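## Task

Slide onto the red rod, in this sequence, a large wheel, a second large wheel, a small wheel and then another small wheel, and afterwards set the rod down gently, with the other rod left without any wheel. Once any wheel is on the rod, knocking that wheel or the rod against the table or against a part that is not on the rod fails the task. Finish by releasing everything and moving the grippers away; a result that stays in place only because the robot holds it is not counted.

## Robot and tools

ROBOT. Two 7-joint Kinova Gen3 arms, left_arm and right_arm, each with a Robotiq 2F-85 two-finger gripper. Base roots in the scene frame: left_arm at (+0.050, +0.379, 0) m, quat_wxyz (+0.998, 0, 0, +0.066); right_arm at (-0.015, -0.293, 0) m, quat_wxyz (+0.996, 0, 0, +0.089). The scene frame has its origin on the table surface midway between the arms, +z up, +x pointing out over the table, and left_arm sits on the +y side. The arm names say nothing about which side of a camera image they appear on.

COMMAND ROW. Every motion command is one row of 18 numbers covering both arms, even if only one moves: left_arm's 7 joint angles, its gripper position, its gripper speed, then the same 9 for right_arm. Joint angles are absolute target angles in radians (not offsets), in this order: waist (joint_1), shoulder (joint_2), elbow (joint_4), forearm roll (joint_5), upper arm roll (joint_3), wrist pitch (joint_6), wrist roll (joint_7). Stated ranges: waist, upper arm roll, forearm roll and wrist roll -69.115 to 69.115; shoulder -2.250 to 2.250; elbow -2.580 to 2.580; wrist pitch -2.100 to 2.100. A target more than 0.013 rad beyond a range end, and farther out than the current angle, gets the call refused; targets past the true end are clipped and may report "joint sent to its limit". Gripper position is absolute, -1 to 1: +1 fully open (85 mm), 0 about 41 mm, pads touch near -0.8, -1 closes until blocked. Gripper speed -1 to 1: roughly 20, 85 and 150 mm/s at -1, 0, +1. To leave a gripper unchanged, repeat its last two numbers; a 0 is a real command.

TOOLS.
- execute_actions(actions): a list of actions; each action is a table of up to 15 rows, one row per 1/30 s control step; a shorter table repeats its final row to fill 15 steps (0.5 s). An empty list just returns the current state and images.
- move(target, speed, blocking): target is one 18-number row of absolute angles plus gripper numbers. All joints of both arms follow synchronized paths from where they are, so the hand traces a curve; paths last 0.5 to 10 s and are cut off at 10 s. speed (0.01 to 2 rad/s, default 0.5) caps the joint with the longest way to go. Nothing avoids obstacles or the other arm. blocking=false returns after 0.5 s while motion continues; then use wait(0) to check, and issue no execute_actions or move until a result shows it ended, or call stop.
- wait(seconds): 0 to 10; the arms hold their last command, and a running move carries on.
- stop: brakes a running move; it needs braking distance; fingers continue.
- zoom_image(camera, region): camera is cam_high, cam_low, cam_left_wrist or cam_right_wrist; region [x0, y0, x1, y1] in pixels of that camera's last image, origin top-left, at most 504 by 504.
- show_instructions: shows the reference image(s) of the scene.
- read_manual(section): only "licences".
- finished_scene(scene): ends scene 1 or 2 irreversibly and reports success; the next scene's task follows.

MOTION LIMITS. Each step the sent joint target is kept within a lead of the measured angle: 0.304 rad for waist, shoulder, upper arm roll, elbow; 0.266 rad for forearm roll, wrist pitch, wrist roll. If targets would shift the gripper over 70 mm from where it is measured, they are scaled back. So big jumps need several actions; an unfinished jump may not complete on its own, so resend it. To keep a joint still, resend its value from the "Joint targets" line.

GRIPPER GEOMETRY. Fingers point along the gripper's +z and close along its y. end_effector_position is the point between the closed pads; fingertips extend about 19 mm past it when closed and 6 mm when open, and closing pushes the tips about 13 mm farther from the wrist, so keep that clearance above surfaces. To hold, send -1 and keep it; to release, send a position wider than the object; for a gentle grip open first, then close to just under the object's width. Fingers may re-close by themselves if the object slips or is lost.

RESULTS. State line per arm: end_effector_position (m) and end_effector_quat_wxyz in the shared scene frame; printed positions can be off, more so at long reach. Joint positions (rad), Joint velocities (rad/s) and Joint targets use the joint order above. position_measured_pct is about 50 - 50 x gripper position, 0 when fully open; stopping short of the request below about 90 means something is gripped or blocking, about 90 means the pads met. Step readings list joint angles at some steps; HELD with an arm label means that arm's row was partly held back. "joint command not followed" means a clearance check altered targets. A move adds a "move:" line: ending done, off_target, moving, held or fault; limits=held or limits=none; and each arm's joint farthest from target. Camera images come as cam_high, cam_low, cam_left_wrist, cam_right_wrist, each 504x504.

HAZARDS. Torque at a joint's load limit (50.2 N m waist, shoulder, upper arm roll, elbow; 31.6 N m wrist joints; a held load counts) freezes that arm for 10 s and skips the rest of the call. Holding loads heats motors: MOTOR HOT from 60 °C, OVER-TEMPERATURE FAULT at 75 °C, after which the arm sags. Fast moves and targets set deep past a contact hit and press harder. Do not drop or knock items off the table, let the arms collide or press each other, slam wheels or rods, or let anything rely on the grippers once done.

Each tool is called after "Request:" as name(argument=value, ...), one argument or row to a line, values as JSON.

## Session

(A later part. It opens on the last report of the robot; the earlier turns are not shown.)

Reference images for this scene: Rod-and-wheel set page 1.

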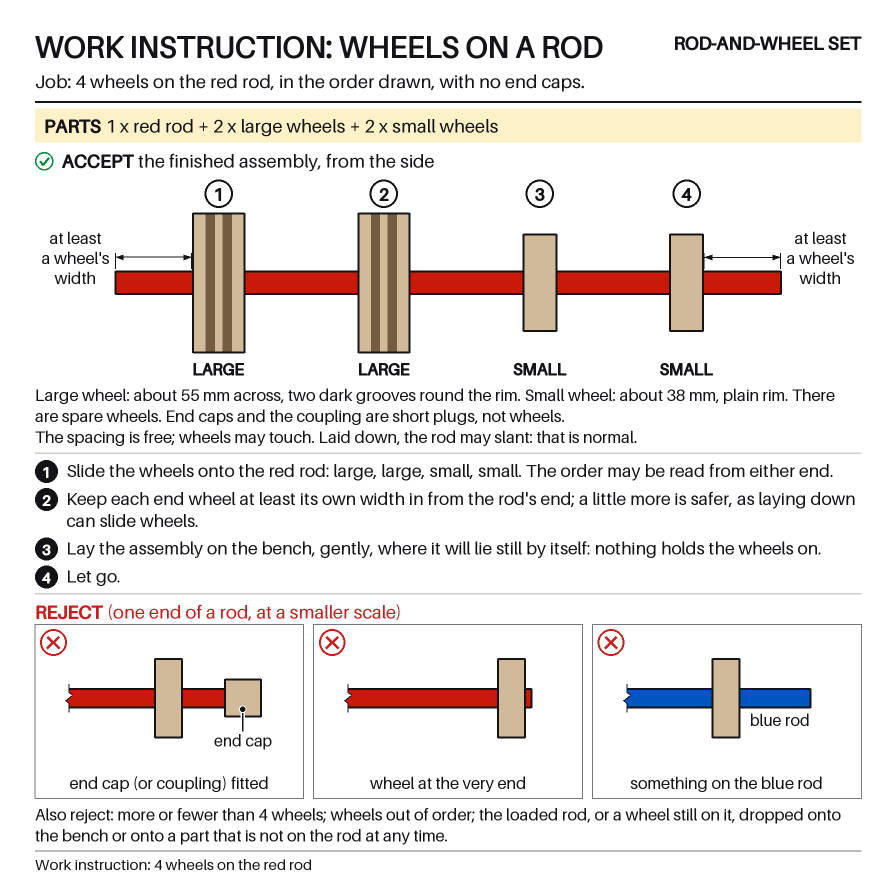

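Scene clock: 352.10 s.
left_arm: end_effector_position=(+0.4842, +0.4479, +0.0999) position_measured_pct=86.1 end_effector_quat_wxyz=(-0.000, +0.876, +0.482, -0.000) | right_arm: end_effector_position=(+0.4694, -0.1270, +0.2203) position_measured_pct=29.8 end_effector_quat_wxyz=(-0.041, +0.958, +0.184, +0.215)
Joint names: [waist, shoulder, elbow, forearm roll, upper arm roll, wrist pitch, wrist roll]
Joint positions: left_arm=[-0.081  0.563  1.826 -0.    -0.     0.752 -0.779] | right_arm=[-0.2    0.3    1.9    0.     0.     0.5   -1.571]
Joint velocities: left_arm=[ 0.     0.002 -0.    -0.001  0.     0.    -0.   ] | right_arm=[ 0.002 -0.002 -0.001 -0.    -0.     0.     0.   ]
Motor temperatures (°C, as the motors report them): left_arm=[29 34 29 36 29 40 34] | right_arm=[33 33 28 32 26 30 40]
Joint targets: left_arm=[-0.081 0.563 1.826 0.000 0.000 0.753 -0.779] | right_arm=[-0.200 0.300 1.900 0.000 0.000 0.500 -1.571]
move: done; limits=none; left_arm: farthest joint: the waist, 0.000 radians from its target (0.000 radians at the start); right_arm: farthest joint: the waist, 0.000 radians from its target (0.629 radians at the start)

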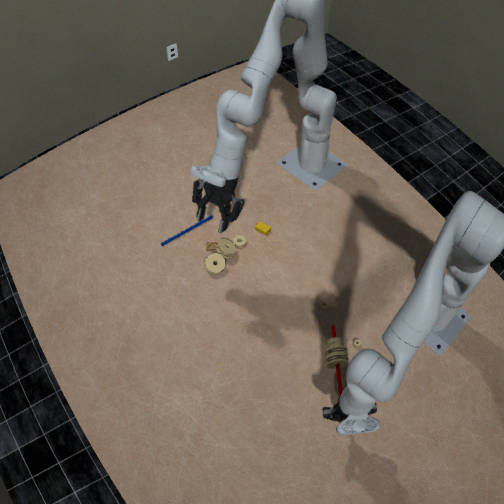

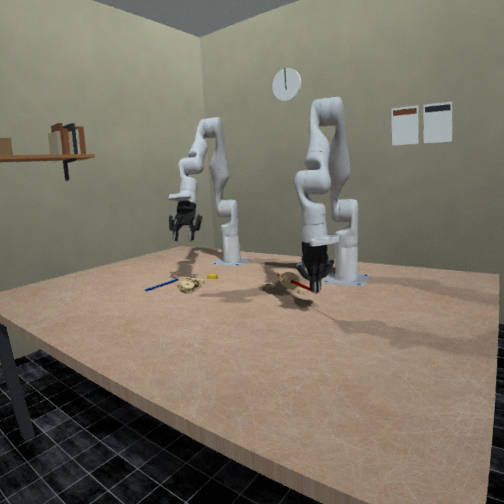

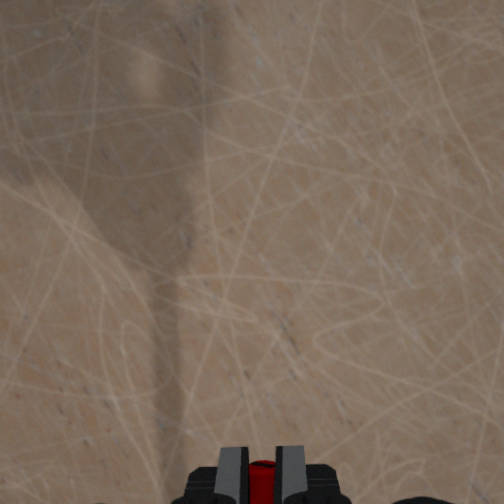

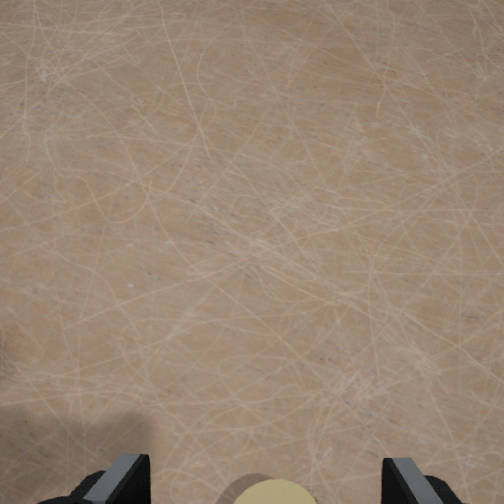

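Request:
move(
  target=[-0.0806,0.6342,1.8584,0,0,0.6490,-0.779,-1,-0.3,-0.2,0.3,1.9,0,0,0.5,-1.5708,0.4,0.2],
  speed=0.1,
)

Request:
zoom_image(
  camera="cam_low",
  region=[260,265,330,307],
)

Scene clock: 359.13 s.
left_arm: end_effector_position=(+0.4843, +0.4479, +0.0619) position_measured_pct=86.1 end_effector_quat_wxyz=(-0.000, +0.876, +0.482, +0.000) | right_arm: end_effector_position=(+0.4695, -0.1271, +0.2203) position_measured_pct=29.8 end_effector_quat_wxyz=(-0.041, +0.958, +0.184, +0.215)
Joint names: [waist, shoulder, elbow, forearm roll, upper arm roll, wrist pitch, wrist roll]
Joint positions: left_arm=[-0.081  0.634  1.858 -0.    -0.     0.649 -0.779] | right_arm=[-0.2    0.3    1.9    0.     0.     0.5   -1.571]
Joint velocities: left_arm=[-0.     0.002  0.    -0.     0.     0.001 -0.   ] | right_arm=[ 0. -0.  0. -0. -0.  0.  0.]
Motor temperatures (°C, as the motors report them): left_arm=[29 35 29 36 29 40 34] | right_arm=[33 33 28 32 26 30 40]
Joint targets: left_arm=[-0.081 0.634 1.858 0.000 0.000 0.649 -0.779] | right_arm=[-0.200 0.300 1.900 0.000 0.000 0.500 -1.571]
move: done; limits=none; left_arm: farthest joint: the waist, 0.000 radians from its target (0.000 radians at the start); right_arm: farthest joint: the waist, 0.000 radians from its target (0.000 radians at the start)

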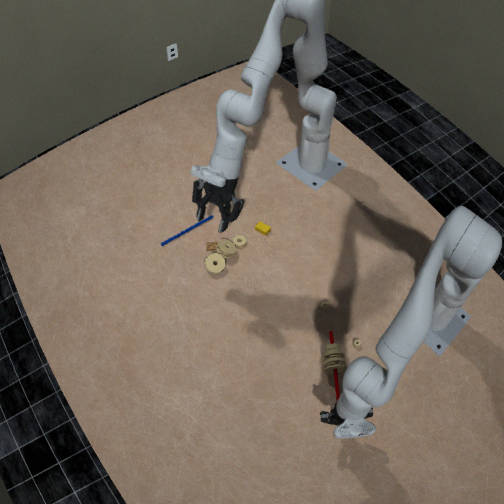

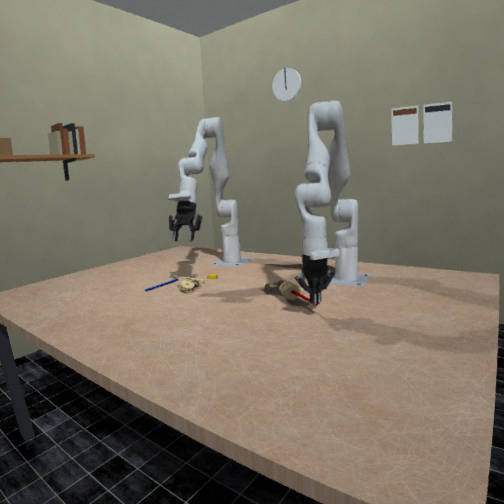

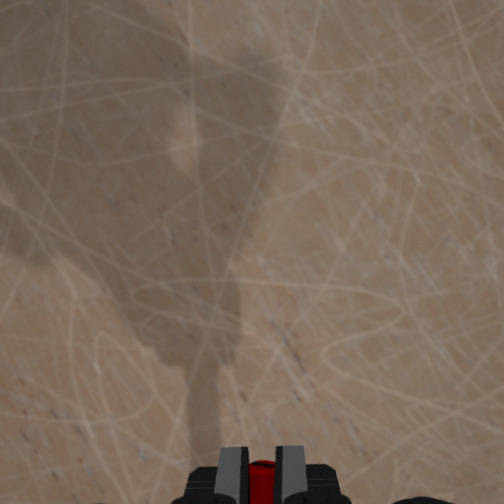

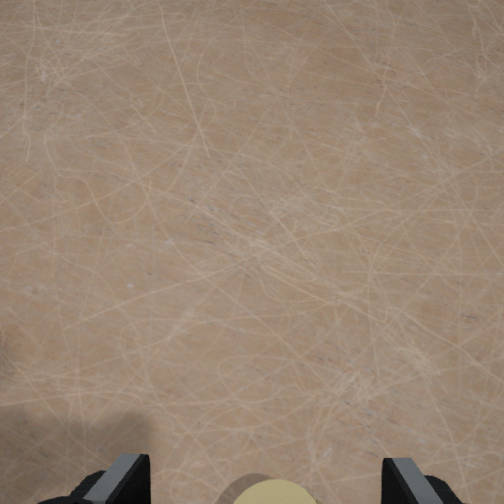

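Region (260, 265, 330, 307) of cam_low's 504x504 image, scaled by 7.200, with more detail than that image has; it fills the top 302 rows of this view, and the rest is white.

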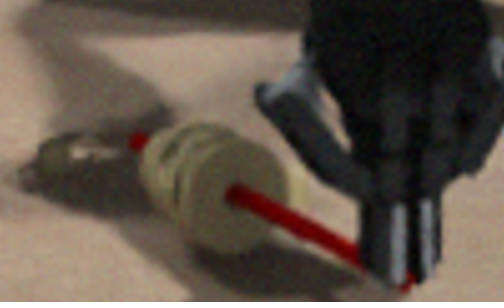

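Request:
move(
  target=[-0.0806,0.6704,1.8697,0,0,0.6015,-0.779,-1,-0.3,-0.2,0.3,1.9,0,0,0.5,-1.5708,0.4,0.2],
  speed=0.012,
)

Request:
zoom_image(
  camera="cam_low",
  region=[260,265,330,307],
)

Scene clock: 365.73 s.
left_arm: end_effector_position=(+0.4844, +0.4479, +0.0441) position_measured_pct=86.1 end_effector_quat_wxyz=(+0.000, +0.876, +0.482, +0.000) | right_arm: end_effector_position=(+0.4695, -0.1271, +0.2203) position_measured_pct=29.8 end_effector_quat_wxyz=(-0.041, +0.958, +0.184, +0.215)
Joint names: [waist, shoulder, elbow, forearm roll, upper arm roll, wrist pitch, wrist roll]
Joint positions: left_arm=[-0.081  0.67   1.87   0.     0.     0.602 -0.779] | right_arm=[-0.2    0.3    1.9    0.     0.     0.5   -1.571]
Joint velocities: left_arm=[ 0.     0.001 -0.    -0.001 -0.     0.    -0.   ] | right_arm=[ 0. -0.  0. -0. -0.  0.  0.]
Motor temperatures (°C, as the motors report them): left_arm=[29 35 29 36 29 40 34] | right_arm=[33 33 28 32 26 30 40]
Joint targets: left_arm=[-0.081 0.670 1.870 0.000 0.000 0.602 -0.779] | right_arm=[-0.200 0.300 1.900 0.000 0.000 0.500 -1.571]
move: done; limits=none; left_arm: farthest joint: the waist, 0.000 radians from its target (0.000 radians at the start); right_arm: farthest joint: the waist, 0.000 radians from its target (0.000 radians at the start)

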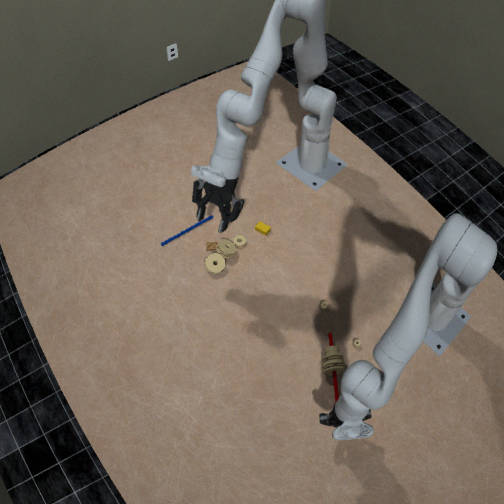

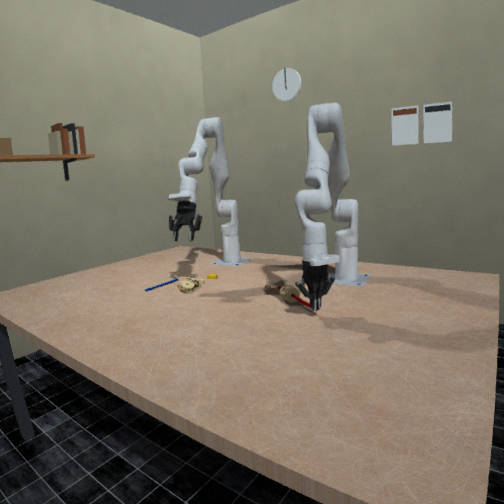

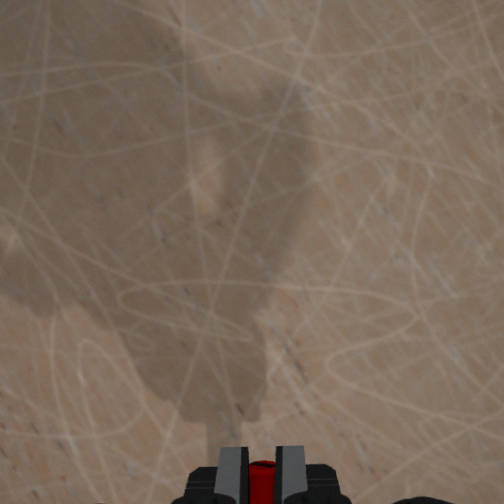

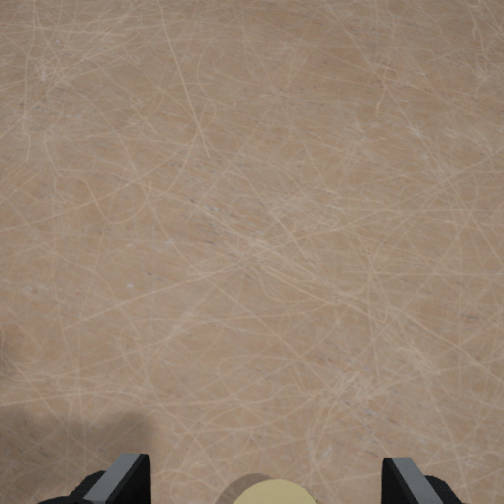

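Region (260, 265, 330, 307) of cam_low's 504x504 image, scaled by 7.200, with more detail than that image has; it fills the top 302 rows of this view, and the rest is white.

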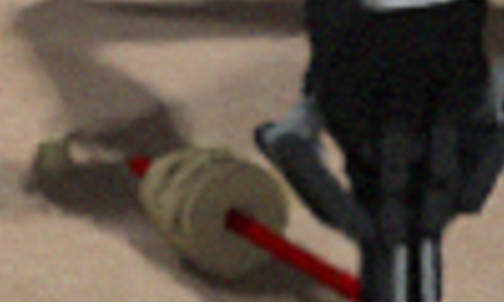

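Request:
zoom_image(
  camera="cam_low",
  region=[265,275,335,317],
)

Request:
zoom_image(
  camera="cam_high",
  region=[300,320,390,440],
)

Region (265, 275, 335, 317) of cam_low's 504x504 image, scaled by 7.200, with more detail than that image has; it fills the top 302 rows of this view, and the rest is white.

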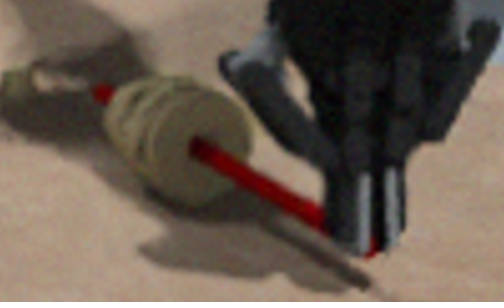

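Region (300, 320, 390, 440) of cam_high's 504x504 image, scaled by 4.200, with more detail than that image has; it fills the left 378 columns of this view, and the rest is white.

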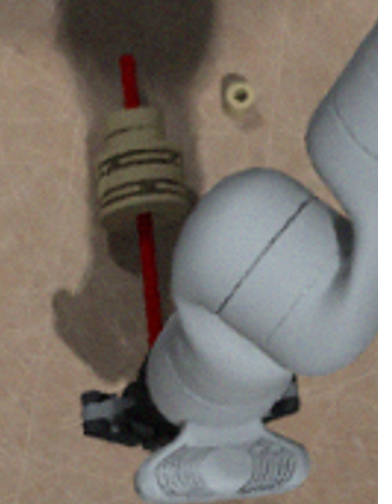

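Request:
move(
  target=[-0.0806,0.6996,1.8768,0,0,0.5652,-0.779,-1,-0.3,-0.2,0.3,1.9,0,0,0.5,-1.5708,0.4,0.2],
  speed=0.012,
)

Request:
zoom_image(
  camera="cam_low",
  region=[265,275,335,317],
)

Scene clock: 384.13 s.
left_arm: end_effector_position=(+0.4847, +0.4478, +0.0307) position_measured_pct=86.5 end_effector_quat_wxyz=(+0.000, +0.876, +0.482, +0.001) | right_arm: end_effector_position=(+0.4695, -0.1271, +0.2203) position_measured_pct=29.8 end_effector_quat_wxyz=(-0.041, +0.958, +0.184, +0.215)
Joint names: [waist, shoulder, elbow, forearm roll, upper arm roll, wrist pitch, wrist roll]
Joint positions: left_arm=[-0.081  0.698  1.876  0.     0.     0.566 -0.779] | right_arm=[-0.2    0.3    1.9   -0.     0.     0.5   -1.571]
Joint velocities: left_arm=[ 0.001  0.    -0.     0.001  0.     0.001 -0.001] | right_arm=[0. 0. 0. 0. 0. 0. 0.]
Motor temperatures (°C, as the motors report them): left_arm=[29 35 29 36 29 40 34] | right_arm=[33 33 28 32 26 30 40]
Joint targets: left_arm=[-0.081 0.700 1.877 0.000 0.000 0.565 -0.779] | right_arm=[-0.200 0.300 1.900 0.000 0.000 0.500 -1.571]
move: done; limits=none; left_arm: farthest joint: the shoulder, 0.001 radians from its target (0.029 radians at the start); right_arm: farthest joint: the waist, 0.000 radians from its target (0.000 radians at the start)

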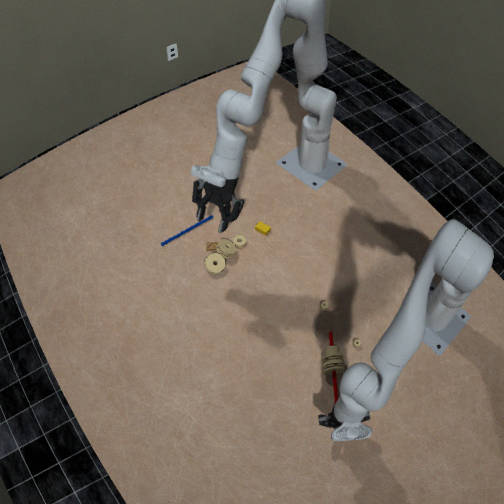

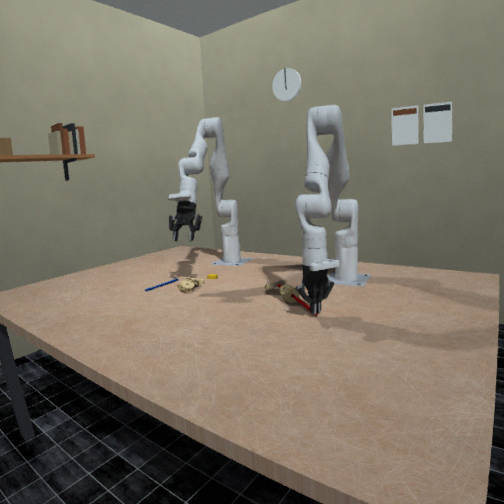

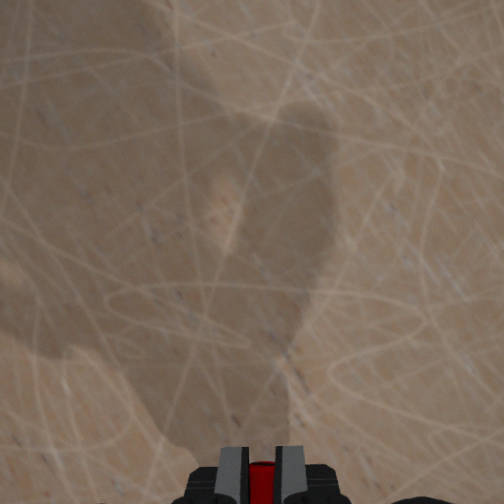

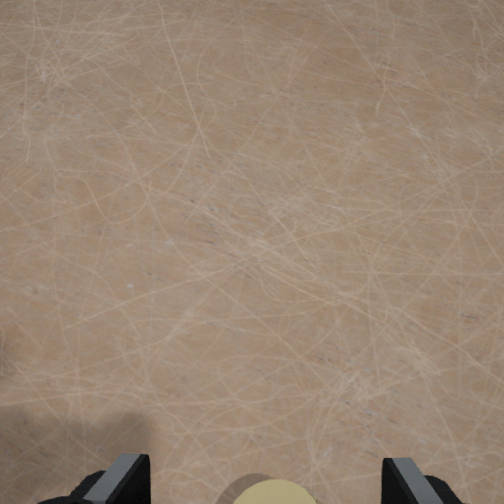

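Region (265, 275, 335, 317) of cam_low's 504x504 image, scaled by 7.200, with more detail than that image has; it fills the top 302 rows of this view, and the rest is white.

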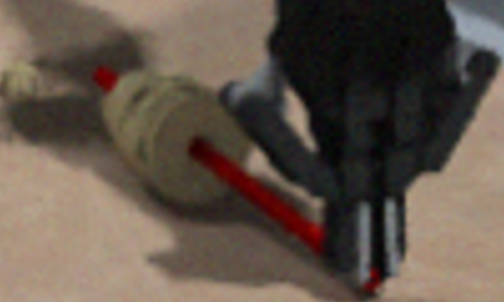

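Request:
execute_actions(
  actions=[
    [[-0.0806,0.6996,1.8768,0,0,0.5652,-0.779,-0.4,-0.5,-0.2,0.3,1.9,0,0,0.5,-1.5708,0.4,0.2]],
    [[-0.0806,0.6996,1.8768,0,0,0.5652,-0.779,0.2,-0.5,-0.2,0.3,1.9,0,0,0.5,-1.5708,0.4,0.2]],
    [[-0.0806,0.6996,1.8768,0,0,0.5652,-0.779,0.2,-0.5,-0.2,0.3,1.9,0,0,0.5,-1.5708,0.4,0.2]],
  ],
)

Scene clock: 391.77 s.
left_arm: end_effector_position=(+0.4843, +0.4479, +0.0300) position_measured_pct=40.1 end_effector_quat_wxyz=(-0.000, +0.876, +0.482, -0.000) | right_arm: end_effector_position=(+0.4695, -0.1271, +0.2203) position_measured_pct=29.8 end_effector_quat_wxyz=(-0.041, +0.958, +0.184, +0.215)
Joint names: [waist, shoulder, elbow, forearm roll, upper arm roll, wrist pitch, wrist roll]
Joint positions: left_arm=[-0.081  0.7    1.877  0.    -0.     0.565 -0.779] | right_arm=[-0.2    0.3    1.9    0.     0.     0.5   -1.571]
Joint velocities: left_arm=[ 0.    -0.001 -0.    -0.002  0.     0.001  0.   ] | right_arm=[ 0.  0.  0. -0. -0.  0. -0.]
Motor temperatures (°C, as the motors report them): left_arm=[29 35 29 36 29 40 34] | right_arm=[33 33 28 32 26 30 40]
Joint targets: left_arm=[-0.081 0.700 1.877 0.000 0.000 0.565 -0.779] | right_arm=[-0.200 0.300 1.900 0.000 0.000 0.500 -1.571]
Step readings (joint positions; steps 1 to 15: 1st action; 16 to 30: 2nd action; 31 to 45: 3rd action):
0: left_arm=[-0.081 0.698 1.876 0.000 0.000 0.566 -0.779] | right_arm=[-0.200 0.300 1.900 -0.000 0.000 0.500 -1.571]
1: left_arm=[-0.081 0.698 1.876 0.000 0.000 0.566 -0.779] | right_arm=[-0.200 0.300 1.900 0.000 0.000 0.500 -1.571]
2: left_arm=[-0.081 0.698 1.876 0.000 0.000 0.566 -0.779] | right_arm=[-0.200 0.300 1.900 0.000 0.000 0.500 -1.571]
4: left_arm=[-0.081 0.698 1.877 0.000 0.000 0.565 -0.779] | right_arm=[-0.200 0.300 1.900 0.000 0.000 0.500 -1.571]
8: left_arm=[-0.081 0.699 1.877 -0.000 0.000 0.565 -0.779] | right_arm=[-0.200 0.300 1.900 0.000 0.000 0.500 -1.571]
15: left_arm=[-0.081 0.700 1.877 0.000 0.000 0.565 -0.779] | right_arm=[-0.200 0.300 1.900 -0.000 0.000 0.500 -1.571]
16: left_arm=[-0.081 0.700 1.877 0.000 0.000 0.565 -0.779] | right_arm=[-0.200 0.300 1.900 -0.000 0.000 0.500 -1.571]
17: left_arm=[-0.081 0.700 1.877 0.000 -0.000 0.565 -0.779] | right_arm=[-0.200 0.300 1.900 0.000 0.000 0.500 -1.571]
19: left_arm=[-0.081 0.700 1.877 -0.000 0.000 0.565 -0.779] | right_arm=[-0.200 0.300 1.900 0.000 0.000 0.500 -1.571]
23: left_arm=[-0.081 0.700 1.877 -0.000 0.000 0.565 -0.779] | right_arm=[-0.200 0.300 1.900 0.000 0.000 0.500 -1.571]
30: left_arm=[-0.081 0.700 1.877 0.000 0.000 0.565 -0.779] | right_arm=[-0.200 0.300 1.900 0.000 0.000 0.500 -1.571]
31: left_arm=[-0.081 0.700 1.877 0.000 0.000 0.565 -0.779] | right_arm=[-0.200 0.300 1.900 0.000 0.000 0.500 -1.571]
32: left_arm=[-0.081 0.700 1.877 0.000 0.000 0.565 -0.779] | right_arm=[-0.200 0.300 1.900 -0.000 0.000 0.500 -1.571]
34: left_arm=[-0.081 0.700 1.877 0.000 0.000 0.565 -0.779] | right_arm=[-0.200 0.300 1.900 0.000 0.000 0.500 -1.571]
38: left_arm=[-0.081 0.700 1.877 0.000 0.000 0.565 -0.779] | right_arm=[-0.200 0.300 1.900 0.000 0.000 0.500 -1.571]
45: Joint positions above

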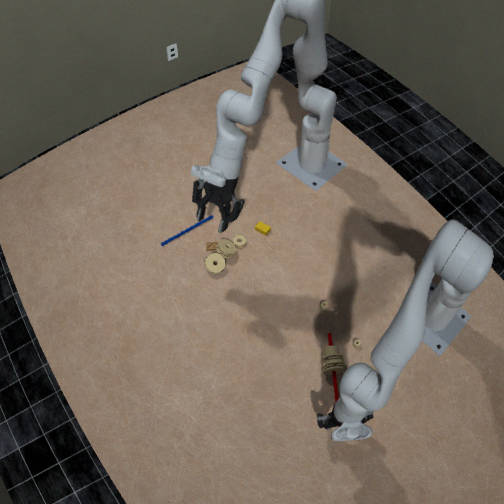

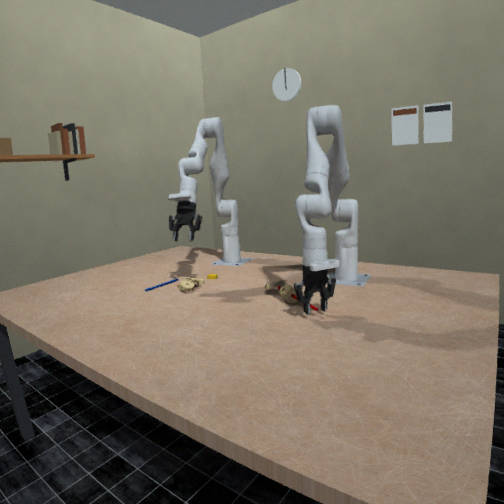

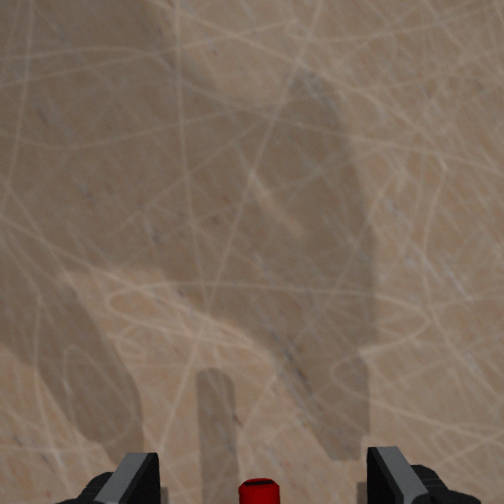

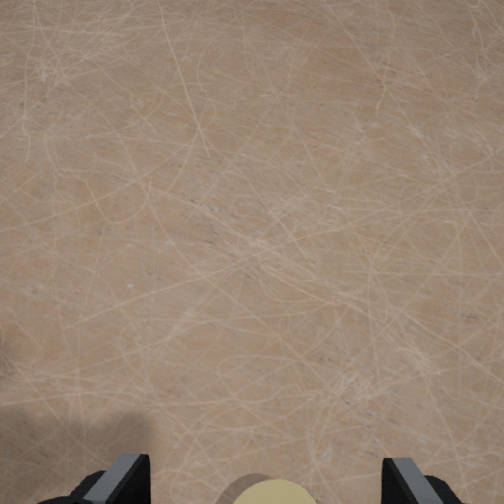

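Request:
move(
  target=[-0.0806,0.3439,1.5569,0,0,1.2408,-0.779,0.2,-0.5,-0.2,0.3,1.9,0,0,0.5,-1.5708,0.4,0.2],
  speed=0.5,
)

Request:
show_instructions(
)

Request:
zoom_image(
  camera="cam_high",
  region=[270,280,420,440],
)

Scene clock: 395.37 s.
left_arm: end_effector_position=(+0.4842, +0.4479, +0.2677) position_measured_pct=40.1 end_effector_quat_wxyz=(-0.000, +0.876, +0.482, -0.000) | right_arm: end_effector_position=(+0.4695, -0.1271, +0.2203) position_measured_pct=29.8 end_effector_quat_wxyz=(-0.041, +0.958, +0.184, +0.215)
Joint names: [waist, shoulder, elbow, forearm roll, upper arm roll, wrist pitch, wrist roll]
Joint positions: left_arm=[-0.081  0.344  1.557 -0.     0.     1.241 -0.779] | right_arm=[-0.2    0.3    1.9    0.     0.     0.5   -1.571]
Joint velocities: left_arm=[-0.    -0.003  0.     0.     0.    -0.001 -0.   ] | right_arm=[ 0. -0. -0.  0.  0. -0. -0.]
Motor temperatures (°C, as the motors report them): left_arm=[29 35 29 36 29 40 34] | right_arm=[33 33 28 32 26 30 40]
Joint targets: left_arm=[-0.081 0.344 1.557 0.000 0.000 1.241 -0.779] | right_arm=[-0.200 0.300 1.900 0.000 0.000 0.500 -1.571]
move: done; limits=none; left_arm: farthest joint: the waist, 0.000 radians from its target (0.000 radians at the start); right_arm: farthest joint: the waist, 0.000 radians from its target (0.000 radians at the start)

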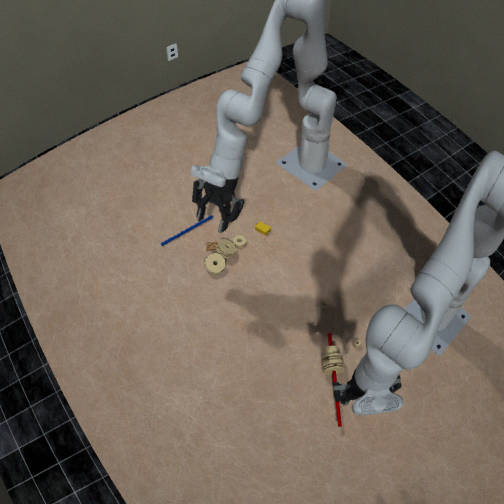

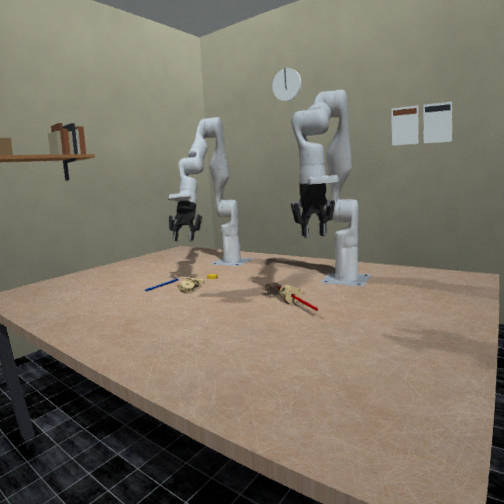

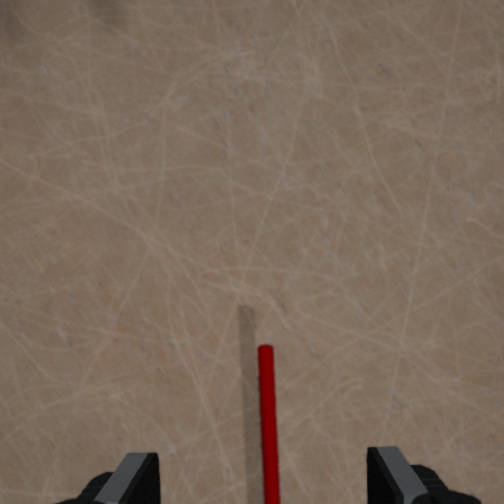

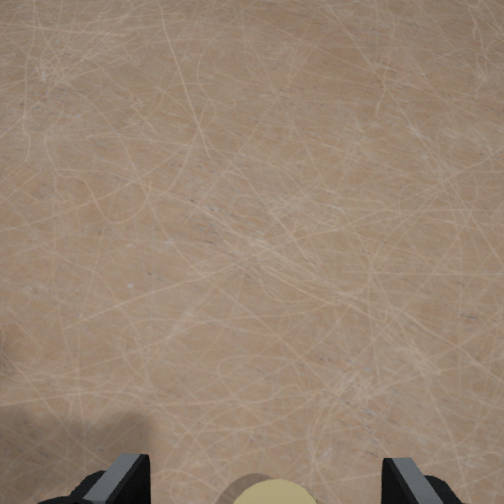

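Reference images for this scene: Rod-and-wheel set page 1.

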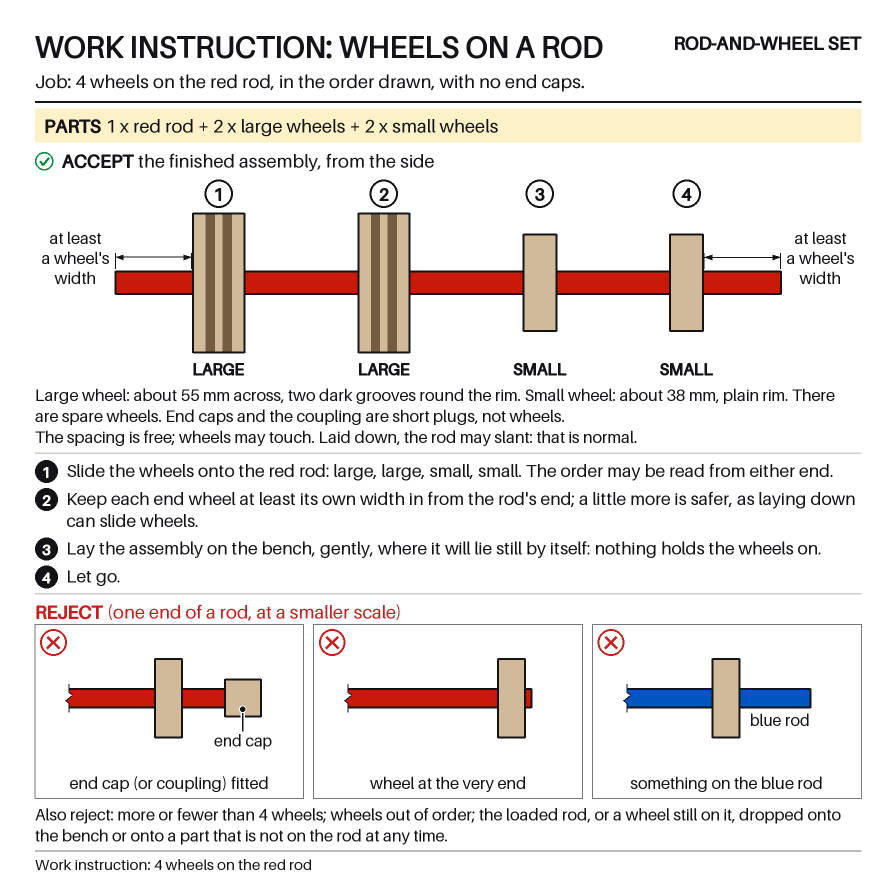

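Region (270, 280, 420, 440) of cam_high's 504x504 image, scaled by 3.150, with more detail than that image has; it fills the left 472 columns of this view, and the rest is white.

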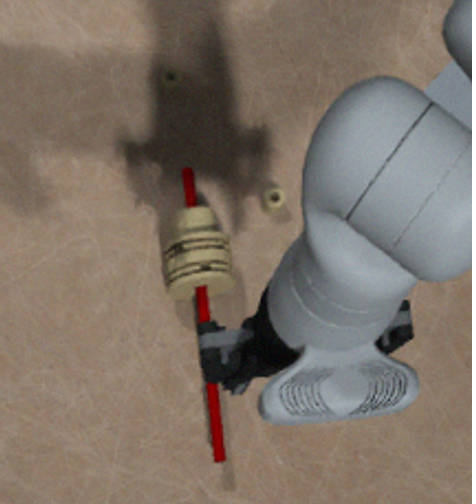

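Request:
move(
  target=[0.5,0.3439,1.5569,0,0,1.2408,-0.779,0.2,-0.5,-0.2,0.3,1.9,0,0,0.5,-1.5708,0.4,0.2],
  speed=0.6,
)

Request:
zoom_image(
  camera="cam_high",
  region=[270,280,420,440],
)

Request:
zoom_image(
  camera="cam_low",
  region=[250,260,340,325],
)

Scene clock: 399.07 s.
left_arm: end_effector_position=(+0.4507, +0.1983, +0.2678) position_measured_pct=40.1 end_effector_quat_wxyz=(+0.000, +0.978, +0.211, -0.000) | right_arm: end_effector_position=(+0.4695, -0.1271, +0.2203) position_measured_pct=29.8 end_effector_quat_wxyz=(-0.041, +0.958, +0.184, +0.215)
Joint names: [waist, shoulder, elbow, forearm roll, upper arm roll, wrist pitch, wrist roll]
Joint positions: left_arm=[ 0.5    0.344  1.557  0.     0.     1.241 -0.779] | right_arm=[-0.2    0.3    1.9    0.     0.     0.5   -1.571]
Joint velocities: left_arm=[ 0.003 -0.     0.     0.001 -0.    -0.    -0.   ] | right_arm=[ 0. -0.  0. -0. -0.  0. -0.]
Motor temperatures (°C, as the motors report them): left_arm=[29 35 29 36 29 40 34] | right_arm=[33 33 28 32 26 30 40]
Joint targets: left_arm=[0.500 0.344 1.557 0.000 0.000 1.241 -0.779] | right_arm=[-0.200 0.300 1.900 0.000 0.000 0.500 -1.571]
move: done; limits=none; left_arm: farthest joint: the waist, 0.000 radians from its target (0.581 radians at the start); right_arm: farthest joint: the waist, 0.000 radians from its target (0.000 radians at the start)

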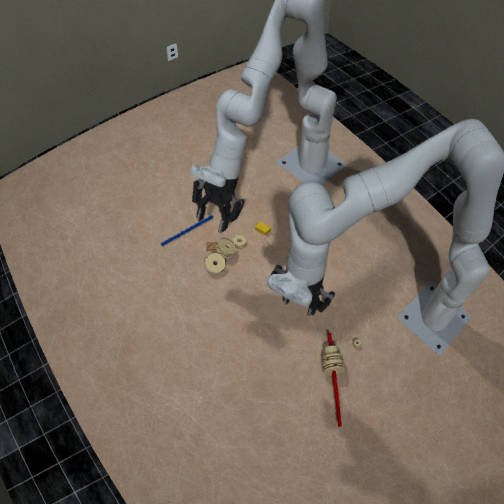

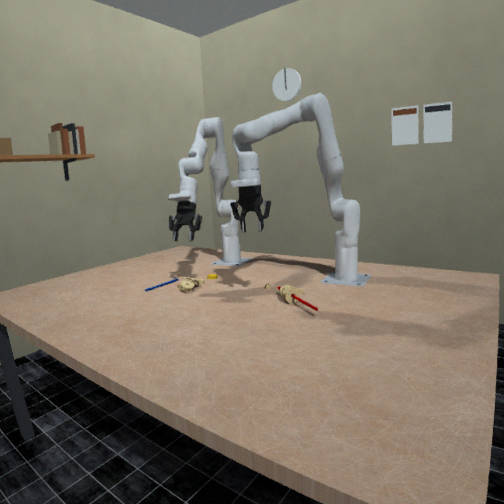

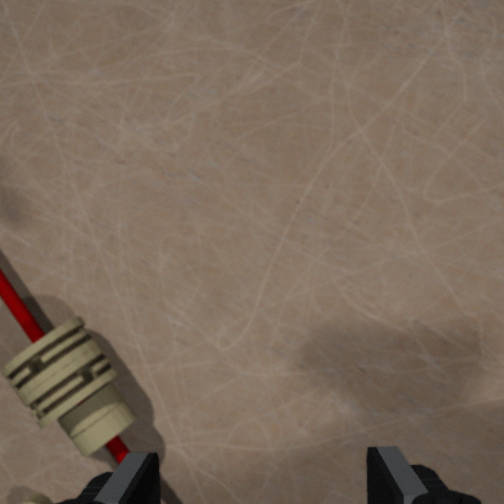

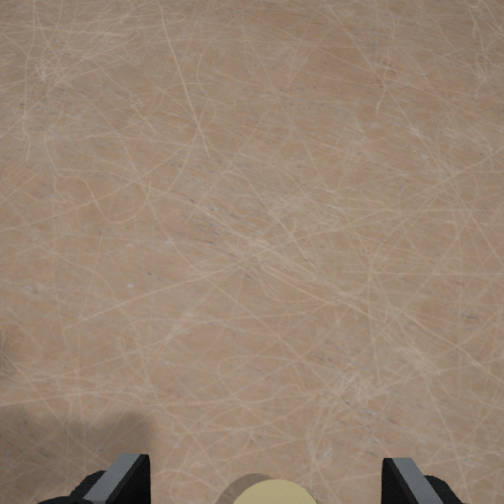

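Region (270, 280, 420, 440) of cam_high's 504x504 image, scaled by 3.150, with more detail than that image has; it fills the left 472 columns of this view, and the rest is white.

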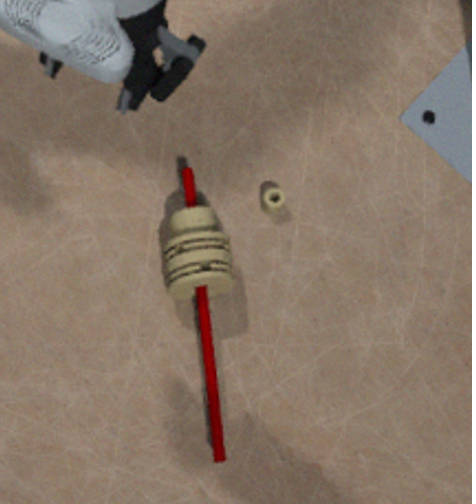

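Region (250, 260, 340, 325) of cam_low's 504x504 image, scaled by 5.600, with more detail than that image has.

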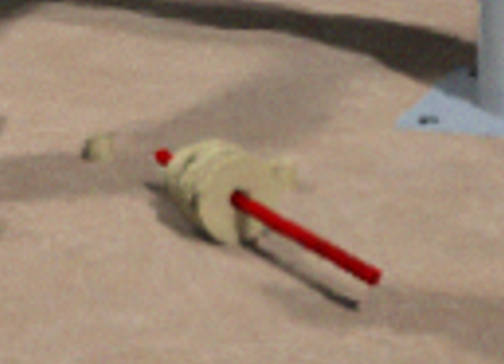

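The assembly is lying still with the wheels in order, and both arms are clear.

Request:
finished_scene(
  scene=2,
)

The scene is finished: the task was done.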